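# Move cardboard box from desk to counter

## Task

Pick up the small cardboard box sitting on the desk and set it down on this room's counter, without disturbing the stacked cartons. If those cartons cut off every route to the counter, place the box on top of the coffee table instead. At the end the coffee table must still stand upright, the robot must not have toppled or be left leaning, and the box must stay put on its own without the robot supporting it.

## Robot and tools

Robot: a Hello Robot Stretch 4 with one arm. It has an omni-wheel base, a lift that rides up and down a mast, an arm that telescopes straight forward, a three-joint wrist (yaw, pitch, roll) and a two-finger gripper. It stands about 1.6 m tall; the base rim lies within 0.23 m of the base origin. A loose object may occasionally get nudged by something other than the robot.

Frames: the base frame sits on the floor beneath the base centre, x forward, y left, z up. hand_pose is reported in this frame as a point between the open fingertips; with all wrist joints at zero its axes line up with the base frame. The printed hand position may be slightly wrong. The odometry frame is the base frame as it was when the scene began; base_odometry comes only from wheel rotation, so slipping looks like travel, and heading runs -3.142 to 3.142, positive to the left.

execute_actions: argument "actions" is a list holding exactly one action, or empty (then it just reports state and images). An action may contain "base", "joints", or both, plus optional "pace" and "contact_limits"; alternatively it is {"end_of_arm": "enable_torque"} by itself, which re-powers any wrist or gripper motor that shut off, holding it where it is. All motions in one action start together. "base" holds exactly one relative command, measured from where the base last reported itself: {"translate_m": d} drives straight, forward positive, -2 to 2 m; {"strafe_m": d} slides sideways, left positive, -2 to 2 m; {"rotate_rad": d} spins in place, counter-clockwise (left) positive, -3.2 to 3.2 rad. "joints" is a single object keyed by joint name, each value an absolute target: lift_m 0 to 1.2 m; arm_m 0 to 0.55 m extension; wrist_yaw_rad -1.134 to 4.276 (0 points forward, positive left, 3.14 folded back, above 3.4 the arm may interfere); wrist_pitch_rad -1.117 to 4.259 (0 level, 1.57 pointing down); wrist_roll_rad -1.117 to 4.259 (0 puts fingers level, positive turns clockwise viewed from behind); gripper_m -0.038 to 0.141, the fingertip gap in metres (negative means fingers pressing together). Done tolerances: lift and arm ±0.004, yaw and roll ±0.02, pitch ±0.05, gripper ±0.004. Joint targets outside range are clipped to the end and the result notes it; any unknown key or other bad value rejects the whole call. Omitted joints or base may keep pushing toward an earlier target. "pace" is "slow", "default", "fast" or "max" (base roughly 0.1/0.3/0.4/0.6 m/s and 1/2/3/4 rad/s; slower when the lift is above 0.2 m, down to 0.3 m/s and 1 rad/s at 1.2 m). "contact_limits" currently only takes arm_m, 0 (gentlest) to 0.75 (firmest), default 0.5. "cameras" lists head_camera, head_left_camera, head_right_camera, wrist_camera or "all"; omitted or null gives all, [] gives none; the "pictures" line gives image order. If a result reports a stop, the rest of your calls in that reply are skipped.

wait: {"seconds": 0 to 10}; commands nothing and returns state and images. zoom_image: {"camera": name, "region": [x0, y0, x1, y1]} in pixels of that camera's latest full image, origin top-left, up to 504 by 504. finished_scene: {"scene": current scene number}; irreversible, reports success and then gives the next task. Replying with no tool call ends everything.

Result lines: base_status and joint_status tell how each motion ended. "done" (for the base, just that the wheels turned enough). "off_target": stopped short and may still push. "contact_stop_at_<key>": hit something; that part then goes slack (a slack lift may sink under load, slack wheels may roll). "limit_stop_at_<name>": a built-in limit halted it. "limit_stop_at_tilt": leaning over 6 degrees; lift, arm and wheels go slack and ignore commands until it levels. "limit_stop_at_own_body": joint about to hit the robot; move it away, not further in; likely when pitch below -0.2 combined with roll below -0.4 or above 4. "torque_fault": a wrist motor overloaded (e.g. gripper pressed into something, or over ~2 kg held level) and went limp; send enable_torque. on_its_own lists what you did not command; "held at" is the held target. lidar_m: 12 distances, 30-degree sectors, first straight ahead then counter-clockwise (4th left, 7th behind, 10th right); "-" is nothing seen or closer than 0.25 m; sees roughly 0.15 m up to robot height, misses glass, thin legs and much behind. wrist_depth_mm: 7x7 median depths, 100 to 2000 mm, row by row from top left. turned_by_wheels vs turned_by_imu differing over ~0.1 rad suggests a bump or slip. base_tilt in degrees, forward and right positive, with a fixed offset up to ~1.5. motor_effort is percent of maximum, bracket is the peak; wheel positive means turning right; a load in a level gripper shifts pitch effort.

Cameras: head_camera atop the mast looking forward and down (turn the base to look around); head_left_camera and head_right_camera are fisheyes beside it aimed lower, showing base and arm; wrist_camera looks along the fingers, tips near the bottom.

Practice: start by sending lift_m 0.4 with wrist_yaw_rad 0 to unfold the wrist. To grasp, command a gap narrower than the box; squeezing harder pulls it toward the wrist. Gripper reading does not prove a hold; look for a clear gripper effort change. If fingertips snag on a surface, raise the lift. Avoid turning or driving with over 1 kg held and arm_m above 0.2, especially at fast paces, and avoid steady hard pushes with a high gripper. Set the box down gently, release it, and do not knock the cartons or the coffee table.

Each tool is called after ">>>" as name([rows], argument=value, ...), one row to a line, values as JSON.

## Session

>>> execute_actions(actions=[])

Scene clock: 0.00 s.
base_odometry: x=+0.000 y=+0.000 heading=+0.000 (m, m, rad; odometry frame)
turned_by_wheels: +0.000 (rad since the last result)
turned_by_imu: +0.000 (rad since the last result)
base_tilt: forward=+0.6 right=-0.9 (deg)
lidar_m: 0.89 1.16 2.61 1.47 1.04 1.00 1.05 1.17 1.08 1.12 1.04 1.02
base_status: not commanded
joint_positions: lift_m=+0.290 arm_m=-0.001 wrist_yaw_rad=+3.109 wrist_pitch_rad=+0.001 wrist_roll_rad=-0.014 gripper_m=+0.057
joint_status: not commanded
motor_effort: lift_m=+21 arm_m=-1 wrist_yaw_rad=+0 wrist_pitch_rad=-7 wrist_roll_rad=-1 gripper_m=+0 wheel_0=+0 wheel_1=+1 wheel_2=+1 (%)
hand_pose: x=-0.1155 y=+0.0969 z=+0.4682 quat_wxyz=(+0.016, -0.001, -0.007, +1.000) (m; base frame)
wrist_depth_mm: - 146 1025 1499 1537 976 891 / - 120 157 1336 1308 1160 1205 / - 116 147 1464 1098 976 1229 / - 129 183 1464 1118 991 1182 / 209 1255 1756 1397 1308 1308 1229 / 223 1336 224 1255 207 1078 1205 / 226 1160 1160 148 1042 931 991
pictures: head_camera, head_left_camera, head_right_camera, wrist_camera
Images, in order (width x height): head_camera 420x560, head_left_camera 420x672, head_right_camera 420x672, wrist_camera 616x392.

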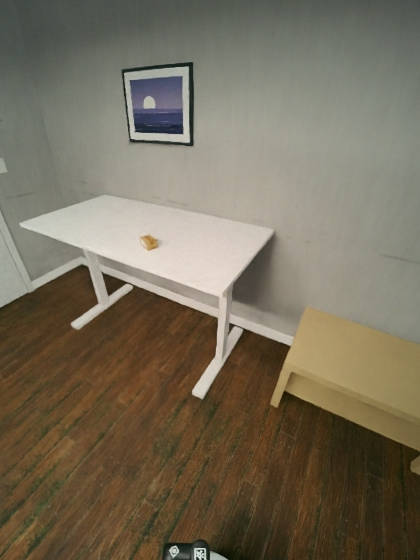

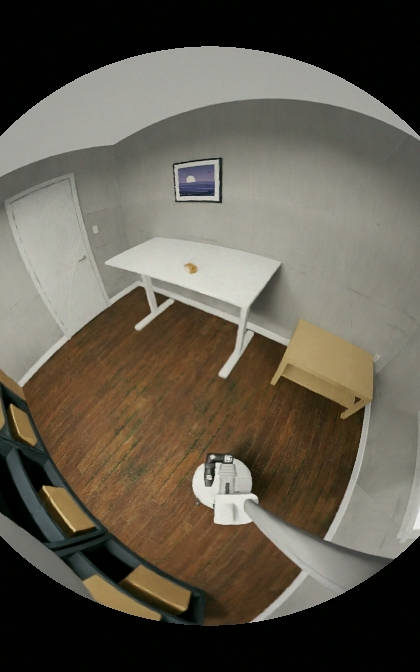

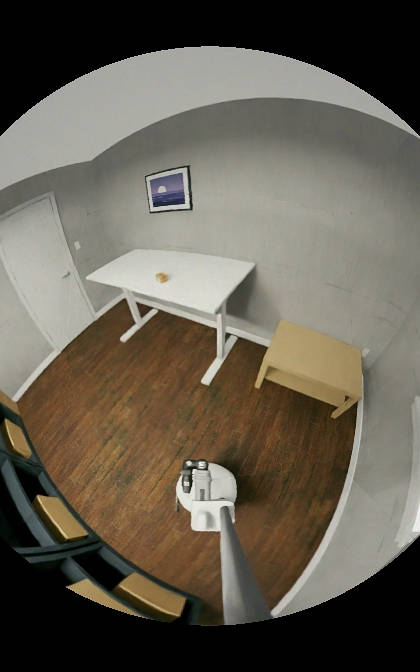

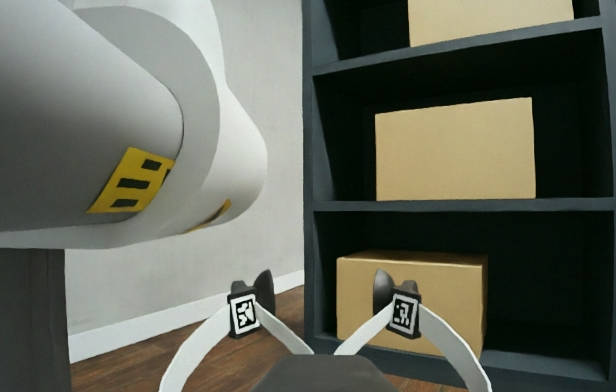

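>>> execute_actions([
  {"base":{"rotate_rad":0.2},"joints":{"lift_m":0.7,"wrist_yaw_rad":0,"gripper_m":0.14},"pace":"fast"},
])

>>> zoom_image(camera="head_camera", region=[140,190,260,290])

Scene clock: 2.73 s.
base_odometry: x=+0.000 y=+0.000 heading=+0.199 (m, m, rad; odometry frame)
turned_by_wheels: +0.199 (rad since the last result)
turned_by_imu: +0.200 (rad since the last result)
base_tilt: forward=+0.6 right=-0.9 (deg)
lidar_m: 0.89 1.45 2.38 1.24 1.00 1.00 1.13 1.14 1.08 1.20 1.02 0.88
base_status: done
joint_positions: lift_m=+0.700 arm_m=-0.001 wrist_yaw_rad=+0.000 wrist_pitch_rad=+0.001 wrist_roll_rad=-0.014 gripper_m=+0.140
joint_status: all done
motor_effort: lift_m=+23(24) arm_m=-1(1) wrist_yaw_rad=-2(8) wrist_pitch_rad=-8(6) wrist_roll_rad=-2(1) gripper_m=+1(2) wheel_0=-4(10) wheel_1=-2(8) wheel_2=-3(12) (%)
hand_pose: x=+0.4585 y=-0.0873 z=+0.8776 quat_wxyz=(+1.000, -0.007, +0.001, +0.000) (m; base frame)
wrist_depth_mm: - - - 1863 1537 1255 1098 / - - - 1808 1537 1281 1118 / - - - 1863 1537 1255 1118 / - - - 1708 1464 1255 1138 / - - - 1863 1499 1229 1098 / - - 219 1863 1499 211 1118 / - - 1921 152 1499 1205 1098
pictures: head_camera, head_left_camera, head_right_camera, wrist_camera
Images, in order (width x height): head_camera 420x560, head_left_camera 420x672, head_right_camera 420x672, wrist_camera 616x392.

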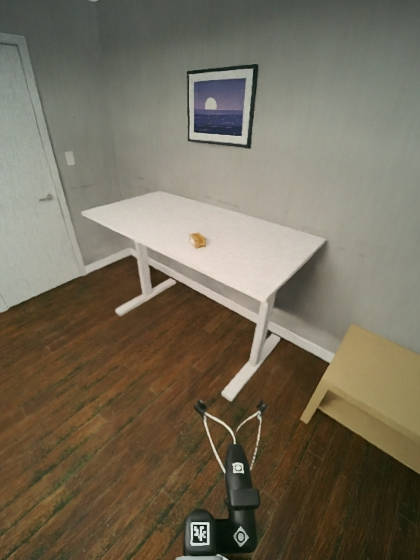

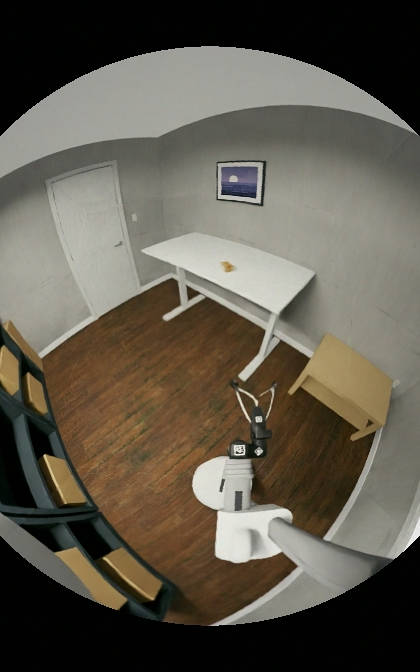

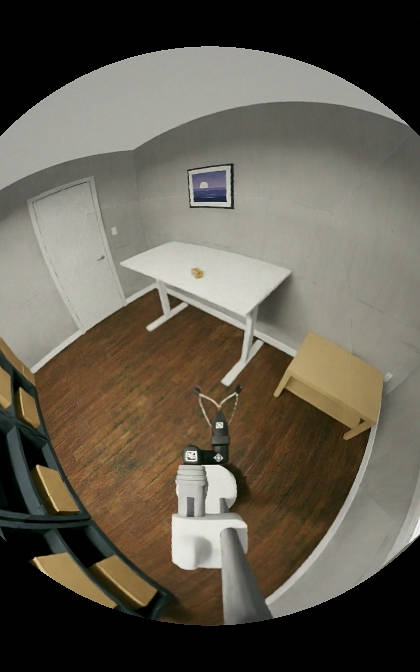

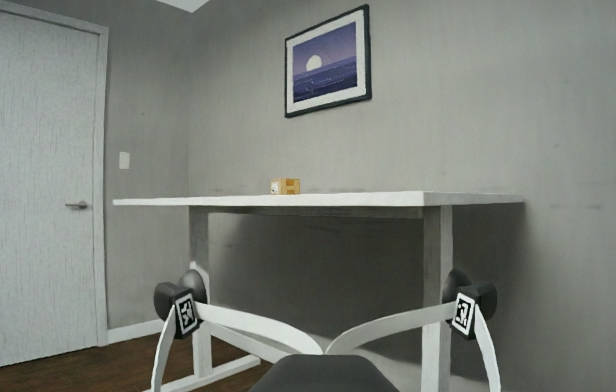

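Region (140, 190, 260, 290) of head_camera's 420x560 image, scaled by 4.200, with more detail than that image has.

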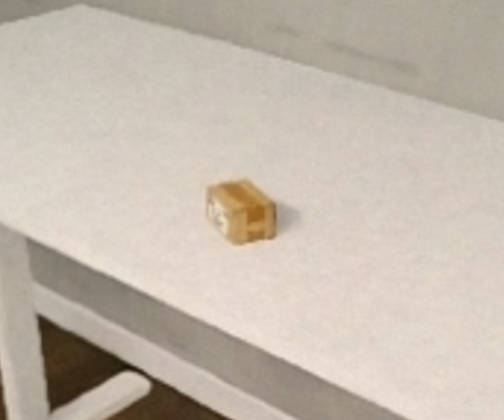

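>>> execute_actions([
  {"base":{"strafe_m":0.08},"joints":{"lift_m":0.92,"wrist_pitch_rad":0.35},"pace":"fast"},
], cameras=[])

>>> execute_actions([
  {"base":{"translate_m":0.35},"joints":{"arm_m":0.25},"pace":"fast"},
], cameras=["head_camera","wrist_camera"])

Scene clock: 4.60 s.
base_odometry: x=-0.016 y=+0.078 heading=+0.199 (m, m, rad; odometry frame)
turned_by_wheels: +0.000 (rad since the last result)
turned_by_imu: -0.001 (rad since the last result)
base_tilt: forward=+0.7 right=-0.8 (deg)
lidar_m: 0.96 1.56 2.21 1.17 0.95 0.95 1.09 1.19 1.14 1.26 1.07 0.92
base_status: done
joint_positions: lift_m=+0.920 arm_m=-0.001 wrist_yaw_rad=+0.000 wrist_pitch_rad=+0.352 wrist_roll_rad=-0.014 gripper_m=+0.140
joint_status: all done
motor_effort: lift_m=+23(26) arm_m=-1(1) wrist_yaw_rad=+0(1) wrist_pitch_rad=-7(7) wrist_roll_rad=-1(1) gripper_m=+1(1) wheel_0=-2(13) wheel_1=-1(13) wheel_2=+0(3) (%)
hand_pose: x=+0.4408 y=-0.0874 z=+0.9985 quat_wxyz=(+0.985, -0.007, +0.175, +0.001) (m; base frame)
wrist_depth_mm: 1863 - - 1756 1464 1205 1098 / 1983 - - 1863 1537 1281 1098 / - - 1499 1025 960 946 1118 / - - - - 1618 1281 1205 / - - - - 1756 1366 1255 / 1808 1756 218 1863 1708 211 1308 / 1464 1430 1464 148 1464 1366 1308
pictures: none
No camera images: the call's "cameras" was empty. Leave "cameras" out to get every camera's image.

Scene clock: 6.97 s.
base_odometry: x=+0.327 y=+0.148 heading=+0.200 (m, m, rad; odometry frame)
turned_by_wheels: +0.001 (rad since the last result)
turned_by_imu: -0.001 (rad since the last result)
base_tilt: forward=+0.6 right=-0.9 (deg)
lidar_m: 0.66 1.08 2.31 1.49 1.22 1.23 1.39 1.39 1.36 0.99 0.85 0.60
base_status: done
joint_positions: lift_m=+0.920 arm_m=+0.249 wrist_yaw_rad=+0.000 wrist_pitch_rad=+0.352 wrist_roll_rad=-0.014 gripper_m=+0.140
joint_status: all done
motor_effort: lift_m=+23(23) arm_m=+6(5) wrist_yaw_rad=-1(1) wrist_pitch_rad=-4(5) wrist_roll_rad=-2(2) gripper_m=-1(2) wheel_0=+4(12) wheel_1=+4(9) wheel_2=-1(17) (%)
hand_pose: x=+0.6907 y=-0.0874 z=+0.9985 quat_wxyz=(+0.985, -0.007, +0.175, +0.001) (m; base frame)
wrist_depth_mm: 1618 1863 1537 1205 976 831 732 / 1661 1863 1618 1255 1025 866 750 / 1576 1042 991 960 931 831 768 / 1708 603 549 462 525 521 517 / 1756 - 382 379 375 368 359 / 1863 1708 219 290 285 211 273 / 1464 1464 1464 148 233 226 -
pictures: head_camera, wrist_camera
Images, in order (width x height): head_camera 420x560, wrist_camera 616x392.

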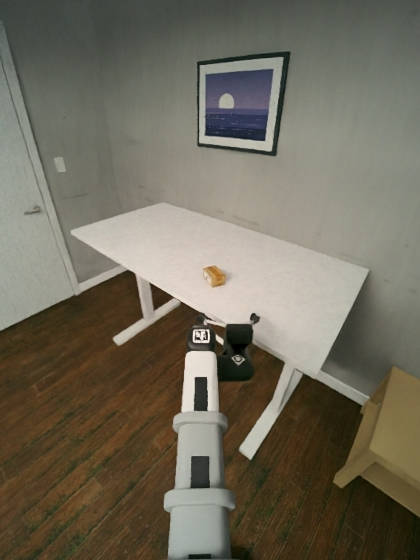

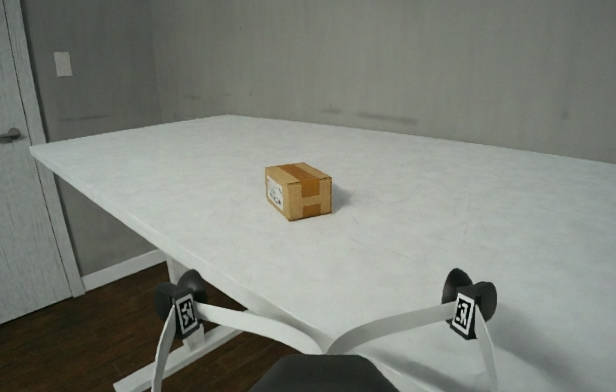

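>>> execute_actions([
  {"base":{"strafe_m":-0.087},"joints":{"wrist_yaw_rad":0.4,"lift_m":0.96,"arm_m":0.35},"pace":"fast"},
], cameras=[])

>>> execute_actions([
  {"joints":{"arm_m":0.485},"pace":"fast"},
], cameras=["head_camera","wrist_camera"])

Scene clock: 8.57 s.
base_odometry: x=+0.344 y=+0.062 heading=+0.200 (m, m, rad; odometry frame)
turned_by_wheels: +0.000 (rad since the last result)
turned_by_imu: +0.000 (rad since the last result)
base_tilt: forward=+0.7 right=-0.8 (deg)
lidar_m: 0.59 0.97 2.39 1.57 1.28 1.27 1.46 1.31 1.30 0.92 0.76 0.55
base_status: done
joint_positions: lift_m=+0.960 arm_m=+0.349 wrist_yaw_rad=+0.400 wrist_pitch_rad=+0.352 wrist_roll_rad=-0.014 gripper_m=+0.140
joint_status: all done
motor_effort: lift_m=+23(25) arm_m=+6(6) wrist_yaw_rad=-1(6) wrist_pitch_rad=-4(6) wrist_roll_rad=-2(2) gripper_m=+2(2) wheel_0=+3(14) wheel_1=+0(12) wheel_2=+0(5) (%)
hand_pose: x=+0.8034 y=+0.0249 z=+1.0385 quat_wxyz=(+0.965, -0.042, +0.170, +0.197) (m; base frame)
wrist_depth_mm: 1537 1661 1808 1808 1229 891 741 / 1576 1661 1983 1983 1255 931 759 / 1661 1756 1205 1160 1118 946 798 / 1708 1863 676 668 647 640 627 / 1808 1921 496 462 377 445 436 / 1863 1808 219 353 347 211 332 / 1537 1499 1464 148 285 276 277
pictures: none
No camera images: the call's "cameras" was empty. Leave "cameras" out to get every camera's image.

Scene clock: 9.80 s.
base_odometry: x=+0.344 y=+0.062 heading=+0.200 (m, m, rad; odometry frame)
turned_by_wheels: +0.000 (rad since the last result)
turned_by_imu: +0.000 (rad since the last result)
base_tilt: forward=+0.6 right=-1.0 (deg)
lidar_m: 0.61 1.00 2.39 1.56 1.28 1.28 1.46 1.32 1.32 0.90 0.76 0.56
base_status: not commanded
joint_positions: lift_m=+0.960 arm_m=+0.484 wrist_yaw_rad=+0.400 wrist_pitch_rad=+0.352 wrist_roll_rad=-0.014 gripper_m=+0.140
joint_status: all done
motor_effort: lift_m=+23(23) arm_m=+6(8) wrist_yaw_rad=-2(0) wrist_pitch_rad=-5(5) wrist_roll_rad=-2(1) gripper_m=-1(0) wheel_0=+3(3) wheel_1=+0(0) wheel_2=+0(0) (%)
hand_pose: x=+0.9383 y=+0.0250 z=+1.0385 quat_wxyz=(+0.965, -0.042, +0.170, +0.197) (m; base frame)
wrist_depth_mm: 1464 1576 1756 1618 1078 798 654 / 1537 1661 1863 1708 1138 809 668 / 1537 1661 1808 1160 1042 842 691 / 1661 831 668 661 654 634 627 / 1708 500 462 459 455 445 436 / 1756 353 219 285 334 210 332 / 1537 283 291 148 276 274 278
pictures: head_camera, wrist_camera
Images, in order (width x height): head_camera 420x560, wrist_camera 616x392.

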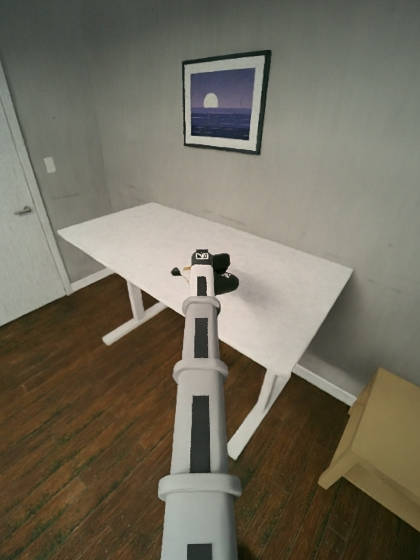

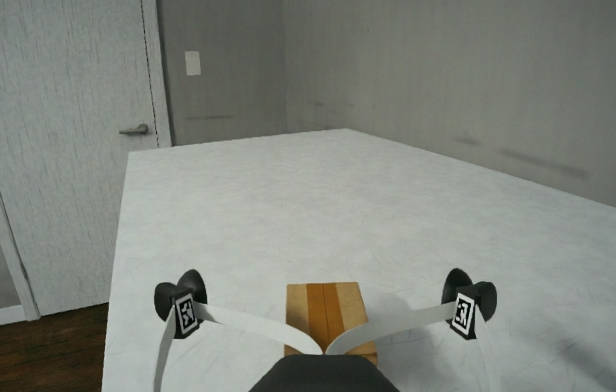

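>>> execute_actions([
  {"joints":{"lift_m":0.905}},
], cameras=["wrist_camera"])

>>> execute_actions([
  {"joints":{"gripper_m":0.02}},
], cameras=["wrist_camera"])

>>> execute_actions([
  {"joints":{"lift_m":0.97}},
], cameras=["wrist_camera"])

Scene clock: 11.23 s.
base_odometry: x=+0.344 y=+0.062 heading=+0.200 (m, m, rad; odometry frame)
turned_by_wheels: +0.000 (rad since the last result)
turned_by_imu: +0.000 (rad since the last result)
base_tilt: forward=+0.7 right=-1.0 (deg)
lidar_m: 0.60 0.98 2.39 1.56 1.29 1.27 1.44 1.31 1.30 0.90 0.78 0.56
base_status: not commanded
joint_positions: lift_m=+0.905 arm_m=+0.484 wrist_yaw_rad=+0.400 wrist_pitch_rad=+0.352 wrist_roll_rad=-0.014 gripper_m=+0.140
joint_status: all done
motor_effort: lift_m=+17(21) arm_m=+5(6) wrist_yaw_rad=+0(1) wrist_pitch_rad=-6(6) wrist_roll_rad=-1(1) gripper_m=+2(3) wheel_0=+3(2) wheel_1=+0(0) wheel_2=+0(0) (%)
hand_pose: x=+0.9383 y=+0.0250 z=+0.9840 quat_wxyz=(+0.965, -0.042, +0.170, +0.197) (m; base frame)
wrist_depth_mm: 1499 1661 1808 1661 1060 788 654 / 1499 1618 1808 1661 1118 809 661 / 1576 1661 931 891 866 768 676 / 1661 564 508 496 492 480 473 / 1756 351 349 243 324 334 329 / 1756 253 219 209 213 211 251 / 1430 212 218 148 213 206 -
pictures: wrist_camera
Images, in order (width x height): wrist_camera 616x392.

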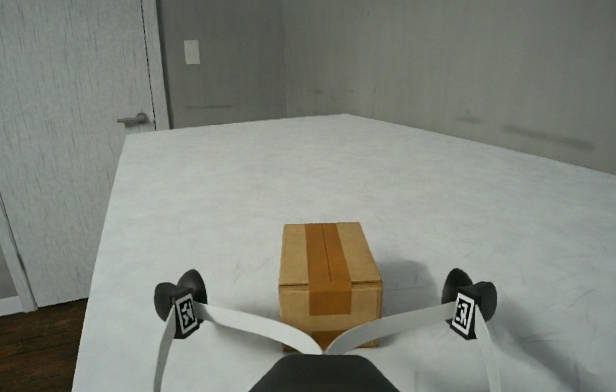

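Scene clock: 13.40 s.
base_odometry: x=+0.344 y=+0.062 heading=+0.200 (m, m, rad; odometry frame)
turned_by_wheels: +0.000 (rad since the last result)
turned_by_imu: -0.001 (rad since the last result)
base_tilt: forward=+0.8 right=-0.9 (deg)
lidar_m: 0.60 0.97 2.38 1.56 1.28 1.27 1.45 1.32 1.30 0.89 0.77 0.55
base_status: not commanded
joint_positions: lift_m=+0.905 arm_m=+0.484 wrist_yaw_rad=+0.400 wrist_pitch_rad=+0.353 wrist_roll_rad=-0.014 gripper_m=+0.020
joint_status: all done
motor_effort: lift_m=+17(17) arm_m=+6(6) wrist_yaw_rad=-1(1) wrist_pitch_rad=-8(9) wrist_roll_rad=-2(0) gripper_m=-20(19) wheel_0=+3(3) wheel_1=+0(0) wheel_2=+0(0) (%)
hand_pose: x=+0.9383 y=+0.0249 z=+0.9837 quat_wxyz=(+0.965, -0.042, +0.171, +0.197) (m; base frame)
wrist_depth_mm: 1430 1618 1756 1661 1078 798 661 / 1499 1661 1863 1708 1118 809 668 / 1576 1661 904 866 842 768 668 / 1661 564 500 496 488 477 466 / 1708 349 347 234 336 334 327 / 1756 265 195 198 195 255 249 / 1464 210 212 204 207 198 -
pictures: wrist_camera
Images, in order (width x height): wrist_camera 616x392.

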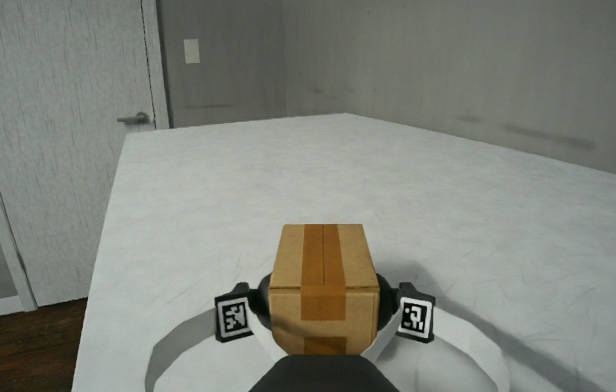

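Scene clock: 14.60 s.
base_odometry: x=+0.344 y=+0.062 heading=+0.200 (m, m, rad; odometry frame)
turned_by_wheels: +0.000 (rad since the last result)
turned_by_imu: +0.000 (rad since the last result)
base_tilt: forward=+0.9 right=-0.9 (deg)
lidar_m: 0.61 0.99 2.39 1.56 1.28 1.28 1.45 1.31 1.32 0.91 0.77 0.57
base_status: not commanded
joint_positions: lift_m=+0.970 arm_m=+0.484 wrist_yaw_rad=+0.400 wrist_pitch_rad=+0.353 wrist_roll_rad=-0.014 gripper_m=+0.020
joint_status: all done
motor_effort: lift_m=+24(27) arm_m=+6(6) wrist_yaw_rad=-1(1) wrist_pitch_rad=-8(9) wrist_roll_rad=-2(2) gripper_m=-17(17) wheel_0=+3(3) wheel_1=+0(0) wheel_2=+0(0) (%)
hand_pose: x=+0.9382 y=+0.0249 z=+1.0481 quat_wxyz=(+0.965, -0.042, +0.171, +0.197) (m; base frame)
wrist_depth_mm: 1464 1618 1756 1661 1098 798 654 / 1499 1661 1808 1756 1118 809 676 / 1618 1708 1863 1182 1042 842 683 / 1708 878 691 691 676 654 654 / 1708 521 480 234 466 462 455 / 1708 389 196 198 195 353 347 / 1576 293 297 205 285 276 289
pictures: wrist_camera
Images, in order (width x height): wrist_camera 616x392.

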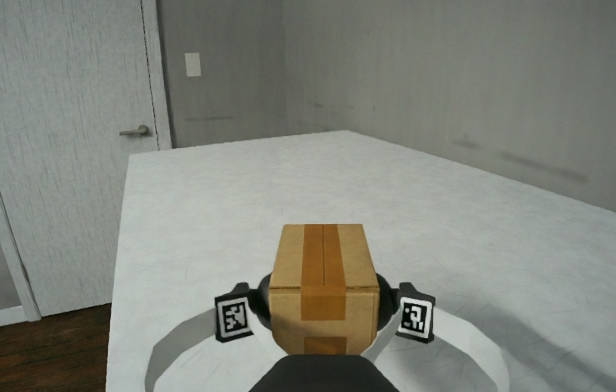

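>>> execute_actions([
  {"base":{"rotate_rad":2.3},"joints":{"arm_m":0,"wrist_yaw_rad":0.3}},
])

Scene clock: 23.13 s.
base_odometry: x=+0.344 y=+0.062 heading=+2.499 (m, m, rad; odometry frame)
turned_by_wheels: +2.299 (rad since the last result)
turned_by_imu: +2.318 (rad since the last result)
base_tilt: forward=+0.6 right=-1.0 (deg)
lidar_m: 1.27 1.28 1.47 1.31 1.25 0.83 0.77 0.57 0.68 1.37 2.13 1.39
base_status: done
joint_positions: lift_m=+0.970 arm_m=+0.001 wrist_yaw_rad=+0.300 wrist_pitch_rad=+0.353 wrist_roll_rad=-0.014 gripper_m=+0.020
joint_status: all done
motor_effort: lift_m=+24(24) arm_m=-6(8) wrist_yaw_rad=-2(3) wrist_pitch_rad=-9(7) wrist_roll_rad=-1(3) gripper_m=-18(17) wheel_0=-5(11) wheel_1=-4(9) wheel_2=-6(10) (%)
hand_pose: x=+0.4564 y=-0.0035 z=+1.0481 quat_wxyz=(+0.973, -0.033, +0.173, +0.148) (m; base frame)
wrist_depth_mm: 1537 1229 1430 1336 1078 1229 866 / 1618 1255 1464 1008 991 1042 878 / 1576 1366 1464 1060 1008 960 917 / 1537 1808 1255 1160 1464 1430 1336 / 1618 1863 1255 234 1182 1281 1281 / 1618 1808 195 198 195 1118 1138 / 1499 1499 1397 204 1205 1160 1160
pictures: head_camera, head_left_camera, head_right_camera, wrist_camera
Images, in order (width x height): head_camera 420x560, head_left_camera 420x672, head_right_camera 420x672, wrist_camera 616x392.

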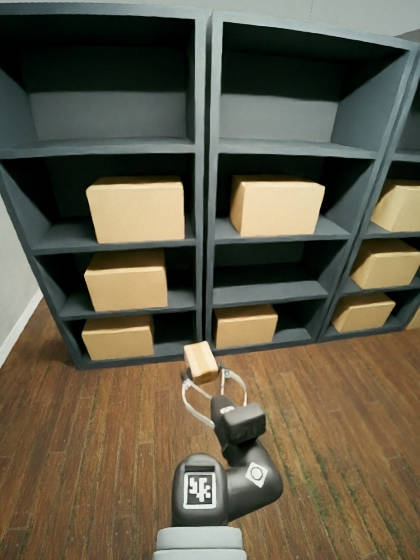

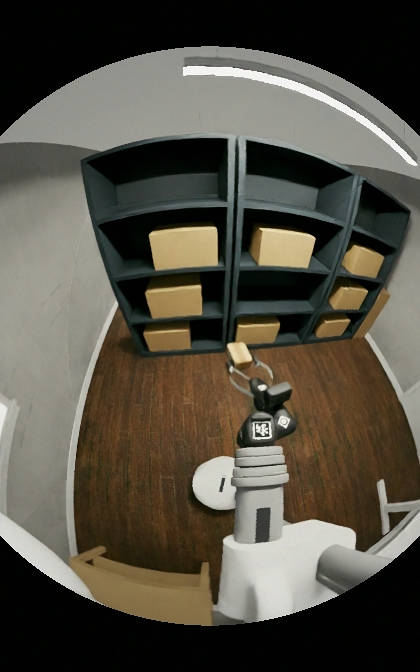

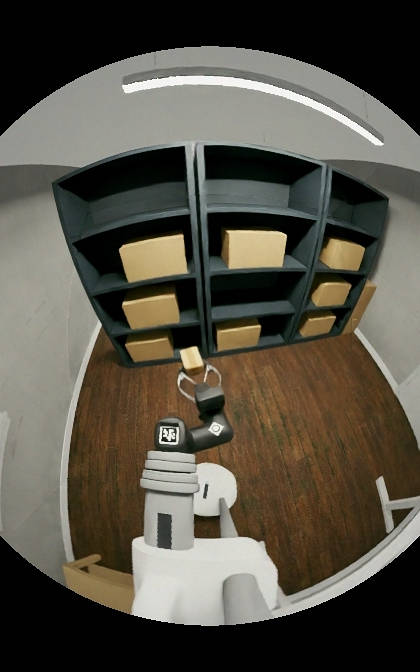

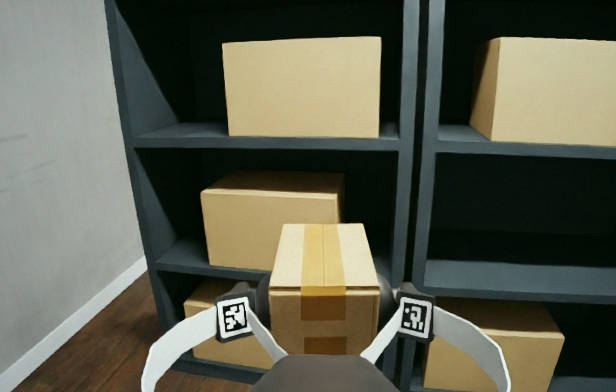

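>>> execute_actions([
  {"base":{"rotate_rad":0.2},"joints":{"lift_m":0.5},"pace":"fast"},
], cameras=[])

>>> execute_actions([
  {"base":{"translate_m":0.4},"pace":"fast"},
], cameras=[])

>>> execute_actions([
  {"base":{"strafe_m":0.9},"pace":"fast"},
])

Scene clock: 25.67 s.
base_odometry: x=+0.344 y=+0.062 heading=+2.697 (m, m, rad; odometry frame)
turned_by_wheels: +0.199 (rad since the last result)
turned_by_imu: +0.200 (rad since the last result)
base_tilt: forward=+0.5 right=-0.9 (deg)
lidar_m: 1.25 1.34 1.35 1.32 1.02 0.77 0.56 0.57 0.81 2.37 1.73 1.31
base_status: done
joint_positions: lift_m=+0.500 arm_m=+0.001 wrist_yaw_rad=+0.300 wrist_pitch_rad=+0.353 wrist_roll_rad=-0.014 gripper_m=+0.020
joint_status: all done
motor_effort: lift_m=+18(20) arm_m=-6(6) wrist_yaw_rad=-2(2) wrist_pitch_rad=-9(11) wrist_roll_rad=-1(0) gripper_m=-19(19) wheel_0=-6(8) wheel_1=-4(8) wheel_2=-4(13) (%)
hand_pose: x=+0.4563 y=-0.0035 z=+0.5786 quat_wxyz=(+0.973, -0.033, +0.173, +0.148) (m; base frame)
wrist_depth_mm: 1255 1537 1255 1336 1118 1205 946 / 1281 1618 1308 1078 976 1255 1118 / 1308 1661 1397 1118 1008 917 904 / 1336 1618 1430 1205 1397 1160 1060 / 1336 1499 1430 233 1229 1138 946 / 1138 1138 196 197 196 1025 960 / 946 904 917 204 878 854 891
pictures: none
No camera images: the call's "cameras" was empty. Leave "cameras" out to get every camera's image.

Scene clock: 27.97 s.
base_odometry: x=-0.017 y=+0.234 heading=+2.698 (m, m, rad; odometry frame)
turned_by_wheels: +0.001 (rad since the last result)
turned_by_imu: -0.001 (rad since the last result)
base_tilt: forward=+0.6 right=-1.0 (deg)
lidar_m: 0.87 0.93 1.37 1.30 1.39 1.19 0.95 1.00 1.41 2.40 1.19 0.88
base_status: done
joint_positions: lift_m=+0.500 arm_m=+0.001 wrist_yaw_rad=+0.300 wrist_pitch_rad=+0.353 wrist_roll_rad=-0.014 gripper_m=+0.020
joint_status: not commanded
motor_effort: lift_m=+18(18) arm_m=-5(6) wrist_yaw_rad=-1(2) wrist_pitch_rad=-8(9) wrist_roll_rad=-2(2) gripper_m=-18(18) wheel_0=+4(9) wheel_1=+4(10) wheel_2=+1(18) (%)
hand_pose: x=+0.4563 y=-0.0035 z=+0.5786 quat_wxyz=(+0.973, -0.033, +0.173, +0.148) (m; base frame)
wrist_depth_mm: 1229 831 699 615 564 866 512 / 1255 891 715 647 591 917 496 / 1281 904 741 683 627 842 521 / 1308 991 1042 931 931 627 535 / 1336 1336 878 235 1118 1025 559 / 1118 1098 195 198 195 741 585 / 931 904 917 204 778 647 627
pictures: none
No camera images: the call's "cameras" was empty. Leave "cameras" out to get every camera's image.

Scene clock: 31.37 s.
base_odometry: x=-0.403 y=-0.579 heading=+2.698 (m, m, rad; odometry frame)
turned_by_wheels: +0.000 (rad since the last result)
turned_by_imu: -0.001 (rad since the last result)
base_tilt: forward=+0.8 right=-0.9 (deg)
lidar_m: 0.96 0.60 0.45 0.39 0.42 0.60 1.08 1.17 1.40 3.00 1.25 0.94
base_status: done
joint_positions: lift_m=+0.500 arm_m=+0.001 wrist_yaw_rad=+0.300 wrist_pitch_rad=+0.353 wrist_roll_rad=-0.014 gripper_m=+0.020
joint_status: not commanded
motor_effort: lift_m=+19(19) arm_m=-6(5) wrist_yaw_rad=+0(0) wrist_pitch_rad=-9(8) wrist_roll_rad=-1(1) gripper_m=-17(18) wheel_0=+1(14) wheel_1=+2(16) wheel_2=+0(1) (%)
hand_pose: x=+0.4563 y=-0.0035 z=+0.5785 quat_wxyz=(+0.973, -0.033, +0.173, +0.148) (m; base frame)
wrist_depth_mm: 439 549 750 1138 - - 585 / 445 554 768 1182 - - 544 / 452 574 788 1255 - - 554 / 466 585 820 1308 - 1863 591 / 469 597 831 234 1430 1281 691 / 473 603 195 197 195 842 707 / 480 564 842 204 878 691 699
pictures: head_camera, head_left_camera, head_right_camera, wrist_camera
Images, in order (width x height): head_camera 420x560, head_left_camera 420x672, head_right_camera 420x672, wrist_camera 616x392.

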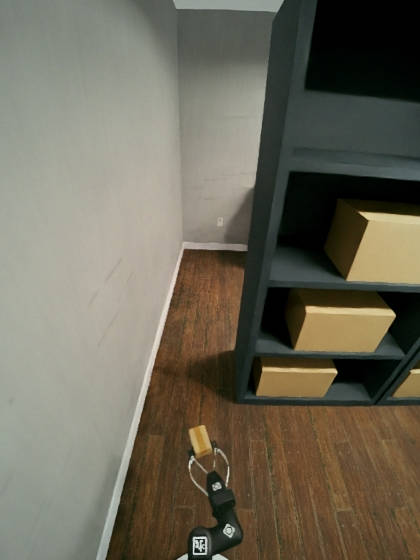

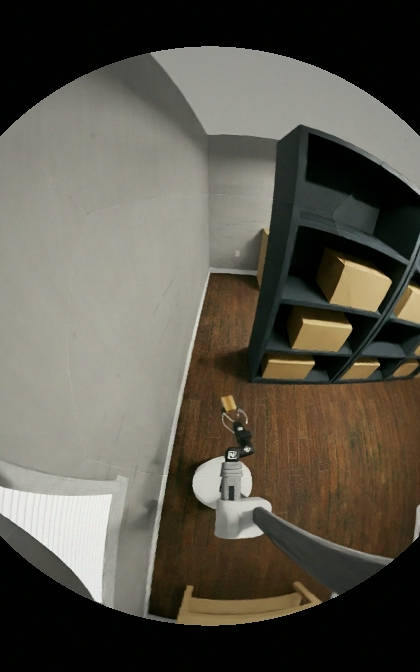

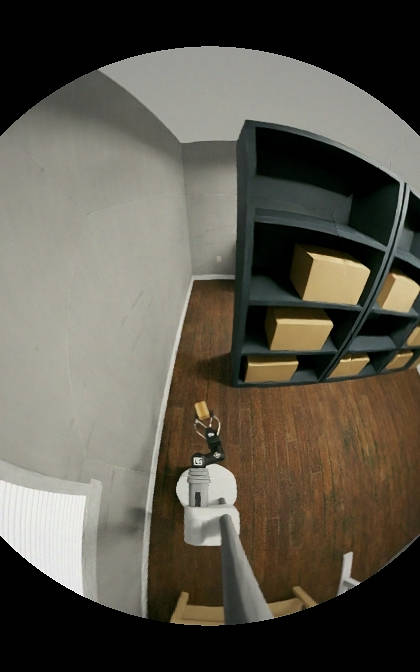

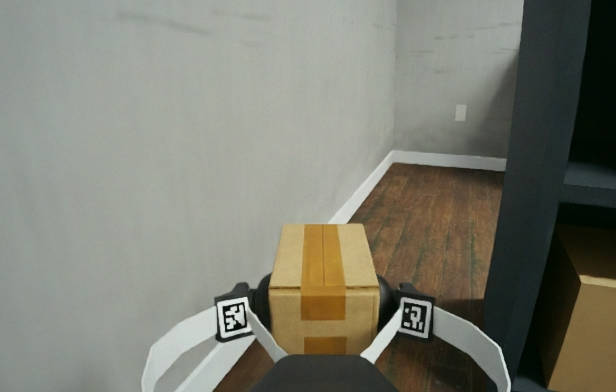

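>>> execute_actions([
  {"base":{"strafe_m":0.06},"pace":"fast"},
], cameras=[])

>>> execute_actions([
  {"base":{"translate_m":0.75},"pace":"fast"},
])

Scene clock: 32.80 s.
base_odometry: x=-0.429 y=-0.633 heading=+2.698 (m, m, rad; odometry frame)
turned_by_wheels: +0.000 (rad since the last result)
turned_by_imu: +0.000 (rad since the last result)
base_tilt: forward=+0.5 right=-0.9 (deg)
lidar_m: 1.22 0.51 0.37 0.33 0.35 0.52 1.07 1.16 1.45 3.01 1.26 0.95
base_status: done
joint_positions: lift_m=+0.500 arm_m=+0.001 wrist_yaw_rad=+0.300 wrist_pitch_rad=+0.353 wrist_roll_rad=-0.014 gripper_m=+0.020
joint_status: not commanded
motor_effort: lift_m=+19(19) arm_m=-6(5) wrist_yaw_rad=-2(3) wrist_pitch_rad=-10(10) wrist_roll_rad=-2(2) gripper_m=-17(20) wheel_0=+0(14) wheel_1=+2(15) wheel_2=+0(0) (%)
hand_pose: x=+0.4563 y=-0.0035 z=+0.5785 quat_wxyz=(+0.973, -0.033, +0.173, +0.148) (m; base frame)
wrist_depth_mm: 387 477 654 1008 - - 778 / 392 484 683 1042 - - 759 / 397 504 691 1098 - - 732 / 404 512 723 1138 1863 - 691 / 407 521 732 234 1464 1430 647 / 418 535 195 198 195 1042 654 / 421 492 768 204 878 854 715
pictures: none
No camera images: the call's "cameras" was empty. Leave "cameras" out to get every camera's image.

Scene clock: 35.97 s.
base_odometry: x=-1.106 y=-0.312 heading=+2.699 (m, m, rad; odometry frame)
turned_by_wheels: +0.000 (rad since the last result)
turned_by_imu: -0.002 (rad since the last result)
base_tilt: forward=+0.6 right=-0.8 (deg)
lidar_m: 1.06 0.46 0.33 0.33 0.35 0.51 1.51 1.96 2.48 0.62 0.34 0.44
base_status: done
joint_positions: lift_m=+0.500 arm_m=+0.001 wrist_yaw_rad=+0.300 wrist_pitch_rad=+0.353 wrist_roll_rad=-0.014 gripper_m=+0.020
joint_status: not commanded
motor_effort: lift_m=+19(19) arm_m=-5(6) wrist_yaw_rad=-1(0) wrist_pitch_rad=-10(10) wrist_roll_rad=-3(1) gripper_m=-17(19) wheel_0=+4(9) wheel_1=+2(10) wheel_2=-2(14) (%)
hand_pose: x=+0.4563 y=-0.0035 z=+0.5785 quat_wxyz=(+0.973, -0.033, +0.173, +0.148) (m; base frame)
wrist_depth_mm: 347 433 585 917 1808 1708 1618 / 353 442 609 960 1863 1756 1661 / 362 455 634 1008 1921 1863 1661 / 364 466 654 1042 1863 1863 1661 / 370 469 661 234 1464 1464 1366 / 373 480 195 197 195 1098 1060 / 384 442 691 205 878 866 891
pictures: head_camera, head_left_camera, head_right_camera, wrist_camera
Images, in order (width x height): head_camera 420x560, head_left_camera 420x672, head_right_camera 420x672, wrist_camera 616x392.

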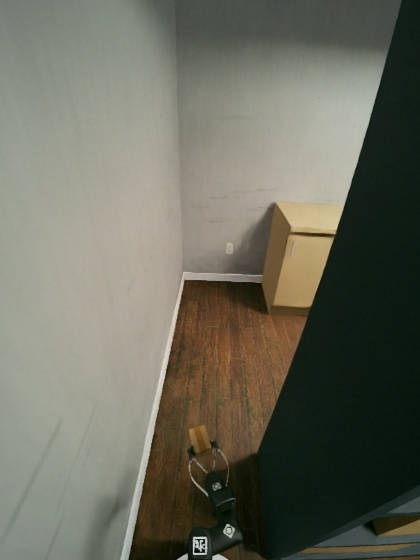

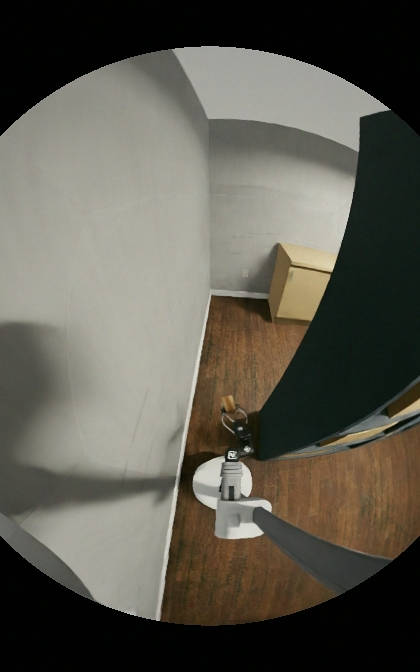

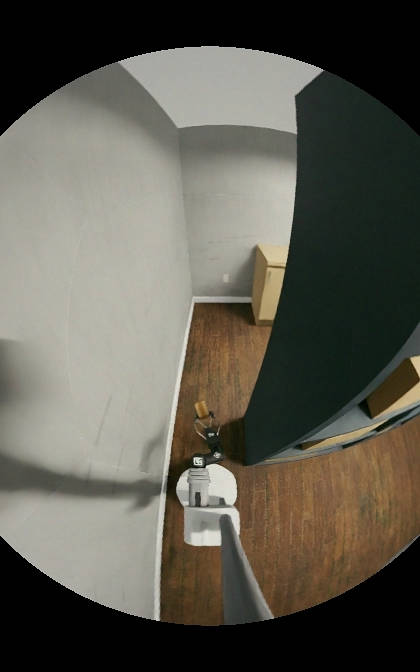

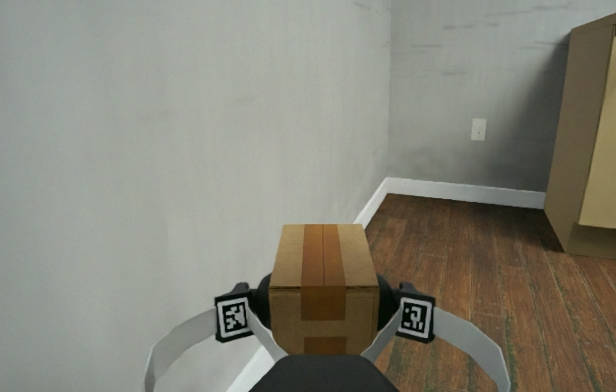

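>>> execute_actions([
  {"base":{"rotate_rad":-0.05},"pace":"fast"},
], cameras=[])

>>> execute_actions([
  {"base":{"translate_m":1.0},"joints":{"lift_m":0.95},"pace":"fast"},
], cameras=[])

>>> execute_actions([
  {"base":{"strafe_m":-0.75},"pace":"fast"},
])

Scene clock: 36.83 s.
base_odometry: x=-1.106 y=-0.312 heading=+2.650 (m, m, rad; odometry frame)
turned_by_wheels: -0.049 (rad since the last result)
turned_by_imu: -0.050 (rad since the last result)
base_tilt: forward=+0.7 right=-0.9 (deg)
lidar_m: 1.28 0.47 0.34 0.32 0.35 0.49 1.26 1.91 2.38 0.73 0.33 0.40
base_status: done
joint_positions: lift_m=+0.500 arm_m=+0.001 wrist_yaw_rad=+0.300 wrist_pitch_rad=+0.353 wrist_roll_rad=-0.014 gripper_m=+0.020
joint_status: not commanded
motor_effort: lift_m=+19(19) arm_m=-6(6) wrist_yaw_rad=+0(2) wrist_pitch_rad=-10(8) wrist_roll_rad=-1(3) gripper_m=-18(20) wheel_0=+2(10) wheel_1=+3(8) wheel_2=+3(11) (%)
hand_pose: x=+0.4563 y=-0.0036 z=+0.5785 quat_wxyz=(+0.973, -0.033, +0.173, +0.148) (m; base frame)
wrist_depth_mm: 375 469 654 1078 1863 1708 1464 / 377 480 676 1118 1921 1808 1464 / 384 492 691 1160 - 1863 1397 / 392 500 715 1229 - 1863 1397 / 392 508 723 234 1464 1464 1397 / 397 517 196 198 195 1098 1078 / 407 473 759 204 878 854 904
pictures: none
No camera images: the call's "cameras" was empty. Leave "cameras" out to get every camera's image.

Scene clock: 40.63 s.
base_odometry: x=-1.988 y=+0.160 heading=+2.650 (m, m, rad; odometry frame)
turned_by_wheels: +0.000 (rad since the last result)
turned_by_imu: -0.003 (rad since the last result)
base_tilt: forward=+0.5 right=-0.9 (deg)
lidar_m: 1.26 0.47 0.34 0.31 0.33 0.48 1.39 0.45 0.49 1.38 1.07 0.91
base_status: done
joint_positions: lift_m=+0.950 arm_m=+0.001 wrist_yaw_rad=+0.300 wrist_pitch_rad=+0.353 wrist_roll_rad=-0.014 gripper_m=+0.020
joint_status: all done
motor_effort: lift_m=+24(29) arm_m=-6(6) wrist_yaw_rad=-2(1) wrist_pitch_rad=-12(10) wrist_roll_rad=-3(2) gripper_m=-19(21) wheel_0=+3(8) wheel_1=+2(9) wheel_2=-1(15) (%)
hand_pose: x=+0.4563 y=-0.0035 z=+1.0281 quat_wxyz=(+0.973, -0.033, +0.173, +0.148) (m; base frame)
wrist_depth_mm: 368 462 654 1008 976 904 854 / 373 473 668 1025 1025 946 878 / 379 488 691 1098 1078 991 917 / 387 492 715 1182 1138 1025 960 / 387 504 723 234 1160 1078 1008 / 394 508 196 198 195 1098 1060 / 402 466 750 205 1308 1160 1118
pictures: none
No camera images: the call's "cameras" was empty. Leave "cameras" out to get every camera's image.

Scene clock: 43.97 s.
base_odometry: x=-1.634 y=+0.821 heading=+2.650 (m, m, rad; odometry frame)
turned_by_wheels: +0.000 (rad since the last result)
turned_by_imu: -0.002 (rad since the last result)
base_tilt: forward=+0.7 right=-0.8 (deg)
lidar_m: 0.73 1.42 1.11 1.06 0.50 0.35 0.34 0.36 0.50 1.38 1.05 0.75
base_status: done
joint_positions: lift_m=+0.950 arm_m=+0.001 wrist_yaw_rad=+0.300 wrist_pitch_rad=+0.353 wrist_roll_rad=-0.014 gripper_m=+0.020
joint_status: not commanded
motor_effort: lift_m=+23(24) arm_m=-5(5) wrist_yaw_rad=+0(2) wrist_pitch_rad=-10(8) wrist_roll_rad=-3(2) gripper_m=-16(18) wheel_0=+2(13) wheel_1=-2(13) wheel_2=+0(3) (%)
hand_pose: x=+0.4563 y=-0.0035 z=+1.0282 quat_wxyz=(+0.973, -0.033, +0.173, +0.148) (m; base frame)
wrist_depth_mm: 1078 1229 1138 1042 976 891 842 / 1060 1281 1205 1098 1025 931 878 / 1098 1336 1281 1138 1060 991 917 / 1118 1366 1308 820 732 732 715 / 1118 1464 1464 234 521 508 500 / 1138 1464 195 198 195 504 484 / 1160 1336 1499 204 580 525 508
pictures: head_camera, head_left_camera, head_right_camera, wrist_camera
Images, in order (width x height): head_camera 420x560, head_left_camera 420x672, head_right_camera 420x672, wrist_camera 616x392.

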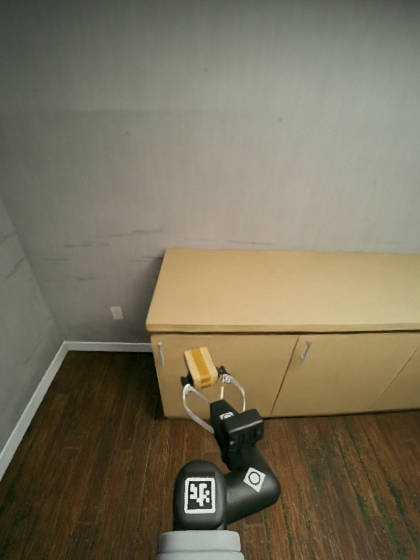

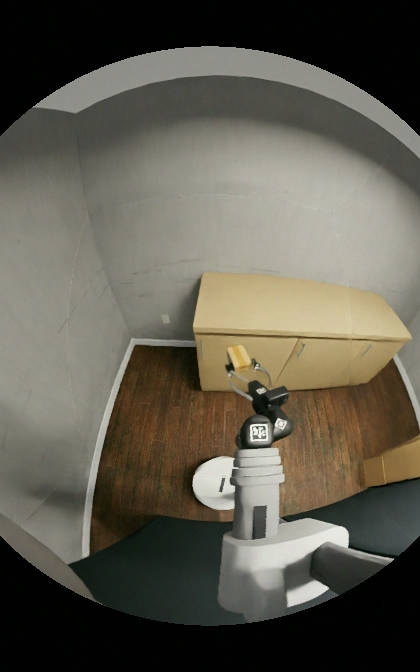

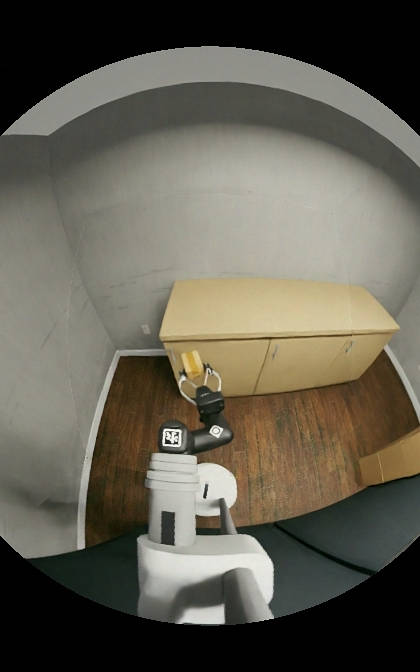

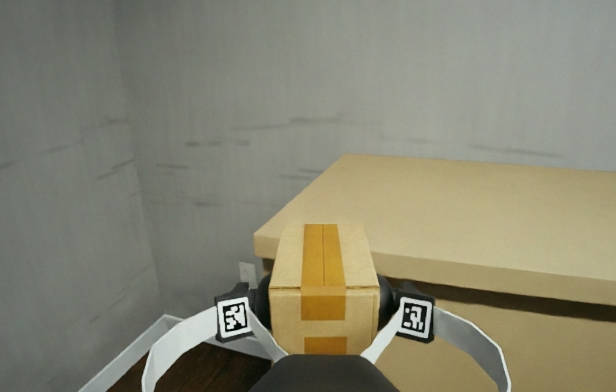

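>>> execute_actions([
  {"base":{"translate_m":0.2},"joints":{"arm_m":0.28,"lift_m":0.9,"wrist_yaw_rad":0},"pace":"fast"},
], cameras=[])

>>> execute_actions([
  {"joints":{"lift_m":0.872}},
], cameras=["wrist_camera"])

Scene clock: 46.10 s.
base_odometry: x=-1.810 y=+0.916 heading=+2.650 (m, m, rad; odometry frame)
turned_by_wheels: +0.000 (rad since the last result)
turned_by_imu: -0.001 (rad since the last result)
base_tilt: forward=+0.6 right=-0.9 (deg)
lidar_m: 0.53 0.57 1.12 1.06 1.11 0.55 0.53 0.58 0.79 1.40 0.77 0.54
base_status: done
joint_positions: lift_m=+0.900 arm_m=+0.279 wrist_yaw_rad=+0.000 wrist_pitch_rad=+0.353 wrist_roll_rad=-0.014 gripper_m=+0.020
joint_status: all done
motor_effort: lift_m=+18(22) arm_m=+5(9) wrist_yaw_rad=-1(5) wrist_pitch_rad=-7(9) wrist_roll_rad=-1(2) gripper_m=-21(18) wheel_0=+2(10) wheel_1=+1(9) wheel_2=-1(15) (%)
hand_pose: x=+0.7206 y=-0.0874 z=+0.9786 quat_wxyz=(+0.984, -0.007, +0.176, +0.001) (m; base frame)
wrist_depth_mm: 591 591 580 574 564 564 554 / 615 609 609 597 597 591 580 / 647 647 640 634 634 621 615 / 691 676 603 597 591 574 569 / 732 424 424 234 407 407 397 / 317 320 196 198 195 307 301 / 264 254 257 204 248 241 -
pictures: none
No camera images: the call's "cameras" was empty. Leave "cameras" out to get every camera's image.

Scene clock: 47.00 s.
base_odometry: x=-1.810 y=+0.916 heading=+2.650 (m, m, rad; odometry frame)
turned_by_wheels: +0.000 (rad since the last result)
turned_by_imu: +0.000 (rad since the last result)
base_tilt: forward=+0.5 right=-1.0 (deg)
lidar_m: 0.54 0.55 1.10 1.06 1.12 0.57 0.54 0.57 0.77 1.40 0.77 0.57
base_status: not commanded
joint_positions: lift_m=+0.872 arm_m=+0.279 wrist_yaw_rad=+0.000 wrist_pitch_rad=+0.353 wrist_roll_rad=-0.014 gripper_m=+0.020
joint_status: all done
motor_effort: lift_m=+18(15) arm_m=+5(6) wrist_yaw_rad=-2(2) wrist_pitch_rad=-8(7) wrist_roll_rad=-1(2) gripper_m=-19(18) wheel_0=+2(2) wheel_1=+2(2) wheel_2=-1(1) (%)
hand_pose: x=+0.7206 y=-0.0874 z=+0.9507 quat_wxyz=(+0.984, -0.007, +0.176, +0.001) (m; base frame)
wrist_depth_mm: 585 585 580 574 564 559 559 / 615 609 609 603 591 585 574 / 647 647 640 634 627 615 615 / 691 647 525 517 508 496 488 / 392 366 362 234 349 349 343 / 273 277 196 198 195 266 260 / 227 219 222 204 213 207 -
pictures: wrist_camera
Images, in order (width x height): wrist_camera 616x392.

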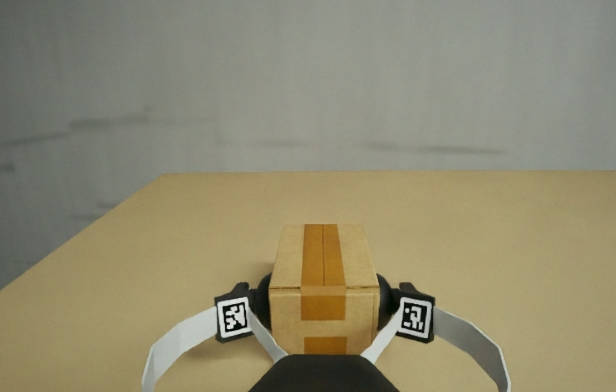

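>>> execute_actions([
  {"joints":{"lift_m":0.865,"gripper_m":0.1}},
], cameras=[])

>>> execute_actions([
  {"joints":{"lift_m":0.95,"arm_m":0.15},"pace":"fast"},
], cameras=["wrist_camera"])

>>> finished_scene(scene=1)

Scene clock: 48.87 s.
base_odometry: x=-1.810 y=+0.916 heading=+2.650 (m, m, rad; odometry frame)
turned_by_wheels: +0.000 (rad since the last result)
turned_by_imu: -0.001 (rad since the last result)
base_tilt: forward=+0.7 right=-1.0 (deg)
lidar_m: 0.55 0.56 1.12 1.06 1.10 0.56 0.54 0.58 0.78 1.40 0.77 0.56
base_status: not commanded
joint_positions: lift_m=+0.865 arm_m=+0.279 wrist_yaw_rad=+0.000 wrist_pitch_rad=+0.353 wrist_roll_rad=-0.014 gripper_m=+0.100
joint_status: all done
motor_effort: lift_m=+17(20) arm_m=+5(5) wrist_yaw_rad=-1(1) wrist_pitch_rad=-8(9) wrist_roll_rad=-1(1) gripper_m=-2(20) wheel_0=+2(2) wheel_1=+2(2) wheel_2=-1(1) (%)
hand_pose: x=+0.7207 y=-0.0874 z=+0.9439 quat_wxyz=(+0.984, -0.007, +0.175, +0.001) (m; base frame)
wrist_depth_mm: 585 585 580 574 569 559 559 / 615 621 609 603 597 591 585 / 654 647 647 634 627 615 615 / 683 564 504 500 484 480 473 / 353 351 349 244 340 334 332 / 264 267 216 211 210 245 251 / 219 213 214 149 211 205 -
pictures: none
No camera images: the call's "cameras" was empty. Leave "cameras" out to get every camera's image.

Scene clock: 50.07 s.
base_odometry: x=-1.810 y=+0.916 heading=+2.650 (m, m, rad; odometry frame)
turned_by_wheels: +0.000 (rad since the last result)
turned_by_imu: +0.000 (rad since the last result)
base_tilt: forward=+0.6 right=-1.0 (deg)
lidar_m: 0.52 0.57 1.12 1.06 1.13 0.57 0.54 0.57 0.77 1.39 0.75 0.55
base_status: not commanded
joint_positions: lift_m=+0.950 arm_m=+0.151 wrist_yaw_rad=+0.000 wrist_pitch_rad=+0.352 wrist_roll_rad=-0.014 gripper_m=+0.100
joint_status: all done
motor_effort: lift_m=+23(24) arm_m=-6(3) wrist_yaw_rad=+0(3) wrist_pitch_rad=-5(6) wrist_roll_rad=-3(1) gripper_m=+1(1) wheel_0=+2(2) wheel_1=+1(1) wheel_2=-1(1) (%)
hand_pose: x=+0.5927 y=-0.0875 z=+1.0285 quat_wxyz=(+0.985, -0.007, +0.175, +0.001) (m; base frame)
wrist_depth_mm: 707 699 699 699 683 676 676 / 741 732 732 715 715 715 699 / 778 778 768 759 759 741 732 / 831 809 768 750 750 723 723 / 891 603 530 500 517 508 500 / 917 404 216 366 359 370 382 / 330 322 324 150 319 310 317
pictures: wrist_camera
Images, in order (width x height): wrist_camera 616x392.

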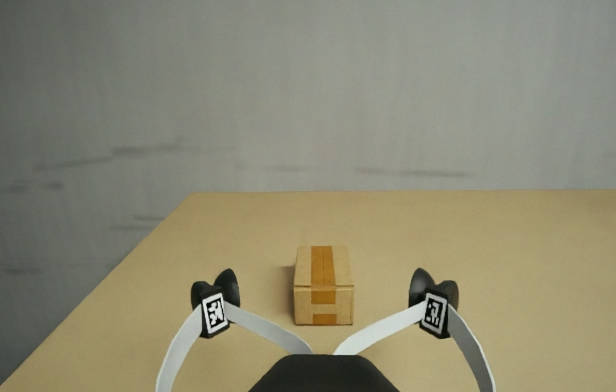

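The scene is finished: the task was done.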